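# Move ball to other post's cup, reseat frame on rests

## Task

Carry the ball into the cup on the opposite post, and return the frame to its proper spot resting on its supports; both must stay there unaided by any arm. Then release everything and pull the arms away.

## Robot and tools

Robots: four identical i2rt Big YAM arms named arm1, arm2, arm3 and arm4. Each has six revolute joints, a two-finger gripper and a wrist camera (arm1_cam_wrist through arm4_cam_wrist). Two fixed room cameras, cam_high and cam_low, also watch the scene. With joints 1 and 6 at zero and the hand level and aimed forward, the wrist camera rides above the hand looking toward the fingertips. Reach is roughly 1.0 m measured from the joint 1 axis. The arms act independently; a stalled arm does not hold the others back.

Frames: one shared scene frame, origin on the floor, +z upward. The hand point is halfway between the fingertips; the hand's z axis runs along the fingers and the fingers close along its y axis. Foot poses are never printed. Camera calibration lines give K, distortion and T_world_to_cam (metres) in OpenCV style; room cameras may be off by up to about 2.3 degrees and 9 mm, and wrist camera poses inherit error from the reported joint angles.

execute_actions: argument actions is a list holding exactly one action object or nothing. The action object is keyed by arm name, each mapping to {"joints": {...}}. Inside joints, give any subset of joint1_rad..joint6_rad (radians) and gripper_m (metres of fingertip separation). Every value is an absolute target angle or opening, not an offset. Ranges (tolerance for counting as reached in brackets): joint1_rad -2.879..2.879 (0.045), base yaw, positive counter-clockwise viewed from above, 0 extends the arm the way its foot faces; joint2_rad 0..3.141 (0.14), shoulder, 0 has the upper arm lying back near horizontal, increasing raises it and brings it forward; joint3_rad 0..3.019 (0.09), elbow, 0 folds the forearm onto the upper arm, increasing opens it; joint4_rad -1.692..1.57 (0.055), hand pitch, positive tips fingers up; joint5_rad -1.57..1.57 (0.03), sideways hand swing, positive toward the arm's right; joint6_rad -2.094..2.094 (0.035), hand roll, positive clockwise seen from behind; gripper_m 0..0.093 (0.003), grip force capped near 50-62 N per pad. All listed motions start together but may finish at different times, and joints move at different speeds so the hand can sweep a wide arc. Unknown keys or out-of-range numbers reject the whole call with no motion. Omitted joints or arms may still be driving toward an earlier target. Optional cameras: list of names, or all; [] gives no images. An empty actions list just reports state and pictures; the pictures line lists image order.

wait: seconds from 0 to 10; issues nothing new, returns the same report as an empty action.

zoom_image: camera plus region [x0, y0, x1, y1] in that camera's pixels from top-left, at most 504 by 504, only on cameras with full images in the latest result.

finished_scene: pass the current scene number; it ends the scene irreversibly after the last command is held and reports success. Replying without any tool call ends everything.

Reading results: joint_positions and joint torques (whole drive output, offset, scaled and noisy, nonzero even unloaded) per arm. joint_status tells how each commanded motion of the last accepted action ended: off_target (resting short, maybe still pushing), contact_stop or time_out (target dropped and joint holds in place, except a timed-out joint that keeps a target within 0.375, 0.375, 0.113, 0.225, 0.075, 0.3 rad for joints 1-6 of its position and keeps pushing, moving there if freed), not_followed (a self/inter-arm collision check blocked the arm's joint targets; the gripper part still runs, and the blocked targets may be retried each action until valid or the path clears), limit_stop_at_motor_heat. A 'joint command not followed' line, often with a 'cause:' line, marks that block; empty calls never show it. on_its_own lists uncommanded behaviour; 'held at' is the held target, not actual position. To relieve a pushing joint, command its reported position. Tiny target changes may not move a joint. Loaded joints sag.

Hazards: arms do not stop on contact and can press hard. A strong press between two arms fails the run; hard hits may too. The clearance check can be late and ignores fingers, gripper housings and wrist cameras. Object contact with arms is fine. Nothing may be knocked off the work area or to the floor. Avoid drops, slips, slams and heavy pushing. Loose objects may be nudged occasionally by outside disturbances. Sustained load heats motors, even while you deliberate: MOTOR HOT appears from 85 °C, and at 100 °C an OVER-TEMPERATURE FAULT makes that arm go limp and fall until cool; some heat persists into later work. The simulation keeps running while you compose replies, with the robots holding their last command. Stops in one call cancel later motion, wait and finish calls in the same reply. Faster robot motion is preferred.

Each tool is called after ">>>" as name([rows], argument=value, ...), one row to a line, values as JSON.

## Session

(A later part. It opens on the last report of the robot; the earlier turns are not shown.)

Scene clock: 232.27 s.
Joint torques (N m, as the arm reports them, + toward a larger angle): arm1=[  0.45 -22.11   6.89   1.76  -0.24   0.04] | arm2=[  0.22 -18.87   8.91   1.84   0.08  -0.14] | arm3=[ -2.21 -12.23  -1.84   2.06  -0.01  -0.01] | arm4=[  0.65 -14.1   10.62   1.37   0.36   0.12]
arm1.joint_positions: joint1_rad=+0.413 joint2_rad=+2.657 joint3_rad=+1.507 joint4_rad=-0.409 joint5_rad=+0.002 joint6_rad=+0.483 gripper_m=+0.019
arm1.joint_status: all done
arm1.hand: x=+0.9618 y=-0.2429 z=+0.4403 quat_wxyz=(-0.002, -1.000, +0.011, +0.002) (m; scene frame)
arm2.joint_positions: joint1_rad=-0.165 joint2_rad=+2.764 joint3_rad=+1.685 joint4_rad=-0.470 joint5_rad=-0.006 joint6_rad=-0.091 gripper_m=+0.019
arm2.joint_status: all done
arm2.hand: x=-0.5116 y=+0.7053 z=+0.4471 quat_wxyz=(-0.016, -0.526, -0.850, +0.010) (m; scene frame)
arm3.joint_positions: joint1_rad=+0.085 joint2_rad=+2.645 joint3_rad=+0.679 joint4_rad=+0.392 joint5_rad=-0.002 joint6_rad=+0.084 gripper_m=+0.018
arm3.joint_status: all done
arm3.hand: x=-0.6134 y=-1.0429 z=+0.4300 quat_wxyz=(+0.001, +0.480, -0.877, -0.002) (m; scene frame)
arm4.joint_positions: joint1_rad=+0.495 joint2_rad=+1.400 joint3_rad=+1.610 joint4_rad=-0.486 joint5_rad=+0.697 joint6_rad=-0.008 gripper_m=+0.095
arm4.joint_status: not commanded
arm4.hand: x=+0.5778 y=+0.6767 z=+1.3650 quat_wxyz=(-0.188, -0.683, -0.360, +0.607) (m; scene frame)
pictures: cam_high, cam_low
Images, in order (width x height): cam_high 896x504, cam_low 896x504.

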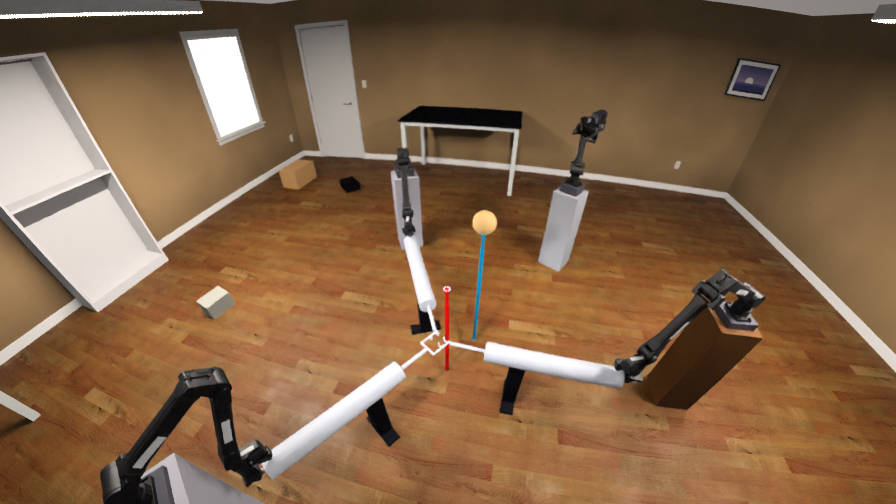

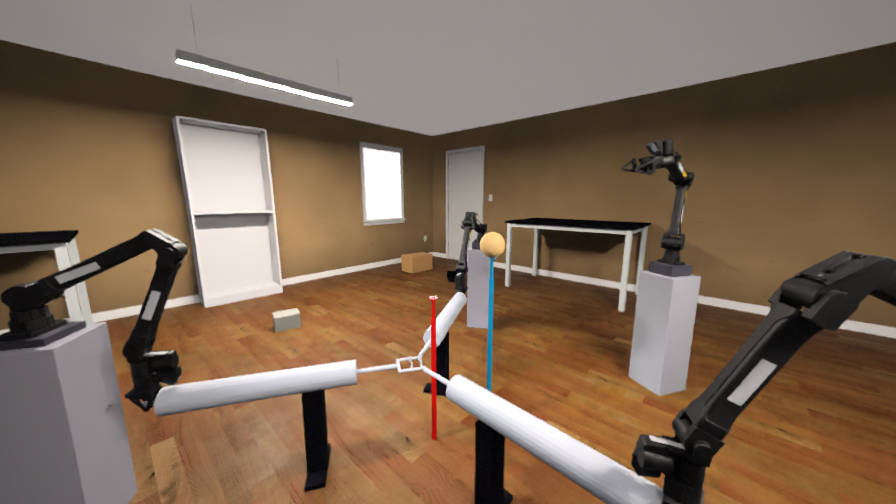

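>>> execute_actions([
  {"arm1":{"joints":{"joint2_rad":2.675,"joint3_rad":1.54}},"arm2":{"joints":{"joint2_rad":2.775,"joint3_rad":1.725}},"arm3":{"joints":{"joint2_rad":2.655}}},
], cameras=[])

>>> execute_actions([
  {"arm1":{"joints":{"gripper_m":0.093,"joint3_rad":1.51,"joint4_rad":-0.41}},"arm2":{"joints":{"gripper_m":0.093,"joint3_rad":1.69,"joint4_rad":-0.47}},"arm3":{"joints":{"gripper_m":0.093,"joint3_rad":0.68,"joint4_rad":0.39}}},
], cameras=[])

>>> execute_actions([
  {"arm1":{"joints":{"joint2_rad":2.48,"joint3_rad":1.39,"joint4_rad":-0.52}},"arm2":{"joints":{"joint2_rad":2.585,"joint3_rad":1.55,"joint4_rad":-0.565}},"arm3":{"joints":{"joint2_rad":2.365,"joint3_rad":0.52,"joint4_rad":0.22}}},
], cameras=[])

>>> execute_actions([
  {"arm1":{"joints":{"joint2_rad":2.06,"joint3_rad":1.3,"joint4_rad":-0.87}},"arm2":{"joints":{"joint2_rad":2.17,"joint3_rad":1.42,"joint4_rad":-0.87}},"arm3":{"joints":{"joint2_rad":1.7,"joint3_rad":0.42,"joint4_rad":-0.33}}},
], cameras=["cam_high","cam_low"])

Scene clock: 241.17 s.
Joint torques (N m, as the arm reports them, + toward a larger angle): arm1=[  0.4  -20.15   5.77   1.43  -0.29   0.04] | arm2=[  0.07 -17.68   7.5    1.46   0.1   -0.13] | arm3=[ -2.13 -10.85  -1.98   1.83  -0.02  -0.01] | arm4=[  0.61 -14.14  10.63   1.38   0.36   0.13]
arm1.joint_positions: joint1_rad=+0.412 joint2_rad=+2.664 joint3_rad=+1.507 joint4_rad=-0.400 joint5_rad=+0.003 joint6_rad=+0.483 gripper_m=+0.019
arm1.joint_status: all done
arm1.hand: x=+0.9626 y=-0.2421 z=+0.4367 quat_wxyz=(-0.002, -1.000, +0.011, +0.004) (m; scene frame)
arm2.joint_positions: joint1_rad=-0.165 joint2_rad=+2.771 joint3_rad=+1.685 joint4_rad=-0.460 joint5_rad=-0.006 joint6_rad=-0.091 gripper_m=+0.019
arm2.joint_status: all done
arm2.hand: x=-0.5121 y=+0.7065 z=+0.4430 quat_wxyz=(-0.016, -0.526, -0.850, +0.011) (m; scene frame)
arm3.joint_positions: joint1_rad=+0.085 joint2_rad=+2.651 joint3_rad=+0.681 joint4_rad=+0.398 joint5_rad=-0.002 joint6_rad=+0.084 gripper_m=+0.018
arm3.joint_status: all done
arm3.hand: x=-0.6134 y=-1.0428 z=+0.4282 quat_wxyz=(+0.000, +0.480, -0.877, -0.002) (m; scene frame)
arm4.joint_positions: joint1_rad=+0.495 joint2_rad=+1.400 joint3_rad=+1.610 joint4_rad=-0.486 joint5_rad=+0.697 joint6_rad=-0.008 gripper_m=+0.095
arm4.joint_status: not commanded
arm4.hand: x=+0.5778 y=+0.6767 z=+1.3650 quat_wxyz=(-0.188, -0.683, -0.360, +0.607) (m; scene frame)
pictures: none
No camera images: the call's "cameras" was empty. Leave "cameras" out to get every camera's image.

Scene clock: 241.87 s.
Joint torques (N m, as the arm reports them, + toward a larger angle): arm1=[  0.27 -19.94   3.62   0.14  -0.28   0.01] | arm2=[  0.19 -17.43   4.4    0.14   0.02  -0.09] | arm3=[ -2.29 -10.86  -2.77   0.19  -0.01   0.03] | arm4=[  0.61 -14.13  10.62   1.36   0.36   0.13]
arm1.joint_positions: joint1_rad=+0.413 joint2_rad=+2.664 joint3_rad=+1.507 joint4_rad=-0.400 joint5_rad=+0.003 joint6_rad=+0.486 gripper_m=+0.093
arm1.joint_status: all done
arm1.hand: x=+0.9628 y=-0.2425 z=+0.4367 quat_wxyz=(-0.002, -1.000, +0.012, +0.004) (m; scene frame)
arm2.joint_positions: joint1_rad=-0.165 joint2_rad=+2.771 joint3_rad=+1.685 joint4_rad=-0.460 joint5_rad=-0.004 joint6_rad=-0.093 gripper_m=+0.093
arm2.joint_status: all done
arm2.hand: x=-0.5124 y=+0.7064 z=+0.4430 quat_wxyz=(-0.016, -0.525, -0.851, +0.012) (m; scene frame)
arm3.joint_positions: joint1_rad=+0.085 joint2_rad=+2.651 joint3_rad=+0.681 joint4_rad=+0.397 joint5_rad=-0.002 joint6_rad=+0.080 gripper_m=+0.093
arm3.joint_status: all done
arm3.hand: x=-0.6136 y=-1.0432 z=+0.4283 quat_wxyz=(+0.001, +0.482, -0.876, -0.002) (m; scene frame)
arm4.joint_positions: joint1_rad=+0.495 joint2_rad=+1.400 joint3_rad=+1.610 joint4_rad=-0.486 joint5_rad=+0.697 joint6_rad=-0.008 gripper_m=+0.095
arm4.joint_status: not commanded
arm4.hand: x=+0.5778 y=+0.6767 z=+1.3650 quat_wxyz=(-0.188, -0.683, -0.360, +0.607) (m; scene frame)
pictures: none
No camera images: the call's "cameras" was empty. Leave "cameras" out to get every camera's image.

Scene clock: 243.23 s.
Joint torques (N m, as the arm reports them, + toward a larger angle): arm1=[  0.34 -19.17   4.42   0.15  -0.28   0.  ] | arm2=[  0.19 -17.5    5.06   0.09   0.02  -0.11] | arm3=[ -2.27 -10.95  -2.3    0.15  -0.02   0.03] | arm4=[  0.62 -14.12  10.62   1.38   0.36   0.13]
arm1.joint_positions: joint1_rad=+0.413 joint2_rad=+2.468 joint3_rad=+1.382 joint4_rad=-0.511 joint5_rad=+0.003 joint6_rad=+0.487 gripper_m=+0.093
arm1.joint_status: all done
arm1.hand: x=+0.9755 y=-0.2358 z=+0.5182 quat_wxyz=(+0.008, -1.000, +0.013, -0.015) (m; scene frame)
arm2.joint_positions: joint1_rad=-0.165 joint2_rad=+2.592 joint3_rad=+1.540 joint4_rad=-0.556 joint5_rad=-0.004 joint6_rad=-0.094 gripper_m=+0.093
arm2.joint_status: all done
arm2.hand: x=-0.5209 y=+0.7289 z=+0.5151 quat_wxyz=(+0.009, -0.525, -0.851, -0.007) (m; scene frame)
arm3.joint_positions: joint1_rad=+0.085 joint2_rad=+2.372 joint3_rad=+0.525 joint4_rad=+0.225 joint5_rad=-0.002 joint6_rad=+0.079 gripper_m=+0.093
arm3.joint_status: all done
arm3.hand: x=-0.6201 y=-1.0560 z=+0.5092 quat_wxyz=(+0.020, +0.482, -0.876, +0.011) (m; scene frame)
arm4.joint_positions: joint1_rad=+0.495 joint2_rad=+1.400 joint3_rad=+1.610 joint4_rad=-0.486 joint5_rad=+0.697 joint6_rad=-0.008 gripper_m=+0.095
arm4.joint_status: not commanded
arm4.hand: x=+0.5778 y=+0.6767 z=+1.3650 quat_wxyz=(-0.188, -0.683, -0.360, +0.607) (m; scene frame)
pictures: none
No camera images: the call's "cameras" was empty. Leave "cameras" out to get every camera's image.

Scene clock: 244.60 s.
Joint torques (N m, as the arm reports them, + toward a larger angle): arm1=[  0.31 -16.5    6.22  -0.09  -0.28   0.  ] | arm2=[  0.11 -14.91   7.04  -0.09   0.02  -0.09] | arm3=[-2.15 -8.74  1.99  0.03 -0.01  0.04] | arm4=[  0.57 -14.14  10.63   1.37   0.36   0.13]
arm1.joint_positions: joint1_rad=+0.413 joint2_rad=+2.036 joint3_rad=+1.295 joint4_rad=-0.855 joint5_rad=+0.003 joint6_rad=+0.487 gripper_m=+0.093
arm1.joint_status: all done
arm1.hand: x=+0.9774 y=-0.2343 z=+0.7230 quat_wxyz=(+0.007, -1.000, +0.013, -0.014) (m; scene frame)
arm2.joint_positions: joint1_rad=-0.165 joint2_rad=+2.149 joint3_rad=+1.413 joint4_rad=-0.854 joint5_rad=-0.004 joint6_rad=-0.094 gripper_m=+0.093
arm2.joint_status: all done
arm2.hand: x=-0.5202 y=+0.7293 z=+0.7300 quat_wxyz=(+0.002, -0.525, -0.851, -0.002) (m; scene frame)
arm3.joint_positions: joint1_rad=+0.085 joint2_rad=+1.714 joint3_rad=+0.420 joint4_rad=-0.322 joint5_rad=-0.002 joint6_rad=+0.079 gripper_m=+0.093
arm3.joint_status: all done
arm3.hand: x=-0.6147 y=-1.0465 z=+0.6598 quat_wxyz=(+0.018, +0.482, -0.876, +0.010) (m; scene frame)
arm4.joint_positions: joint1_rad=+0.495 joint2_rad=+1.400 joint3_rad=+1.610 joint4_rad=-0.486 joint5_rad=+0.697 joint6_rad=-0.008 gripper_m=+0.095
arm4.joint_status: not commanded
arm4.hand: x=+0.5778 y=+0.6767 z=+1.3650 quat_wxyz=(-0.188, -0.683, -0.360, +0.607) (m; scene frame)
pictures: cam_high, cam_low
Images, in order (width x height): cam_high 896x504, cam_low 896x504.

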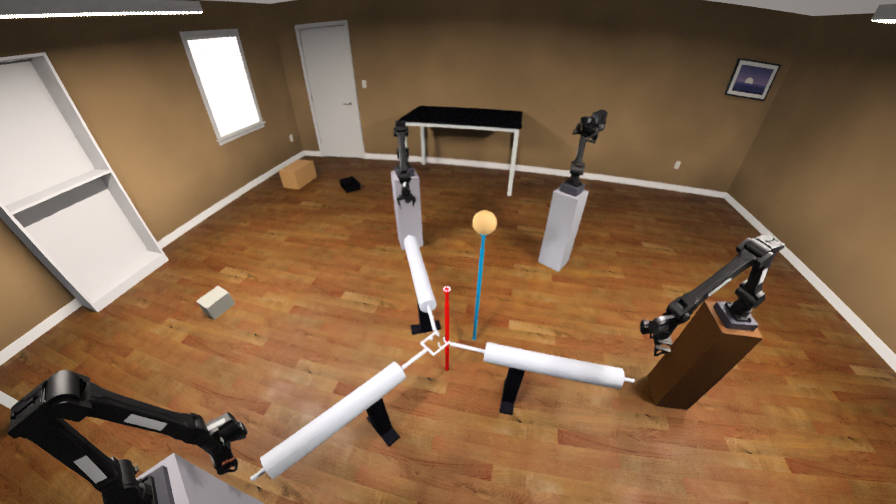

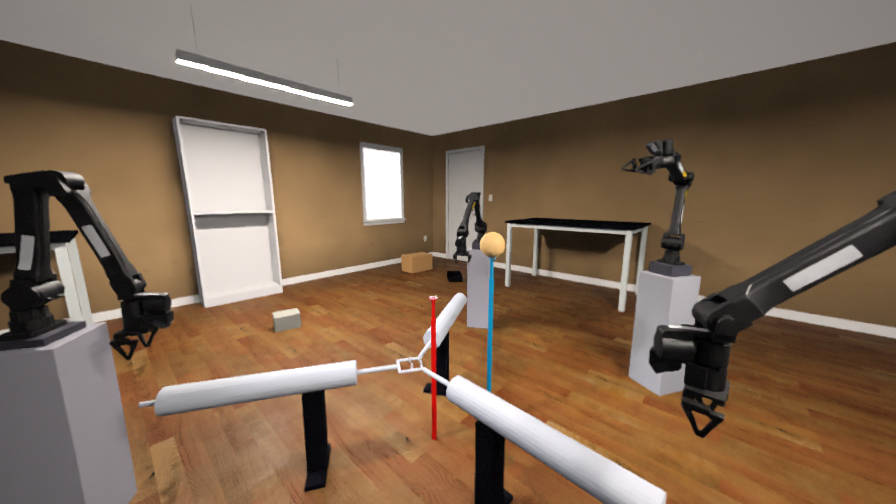

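>>> finished_scene(scene=2)

The scene is finished: the task was done.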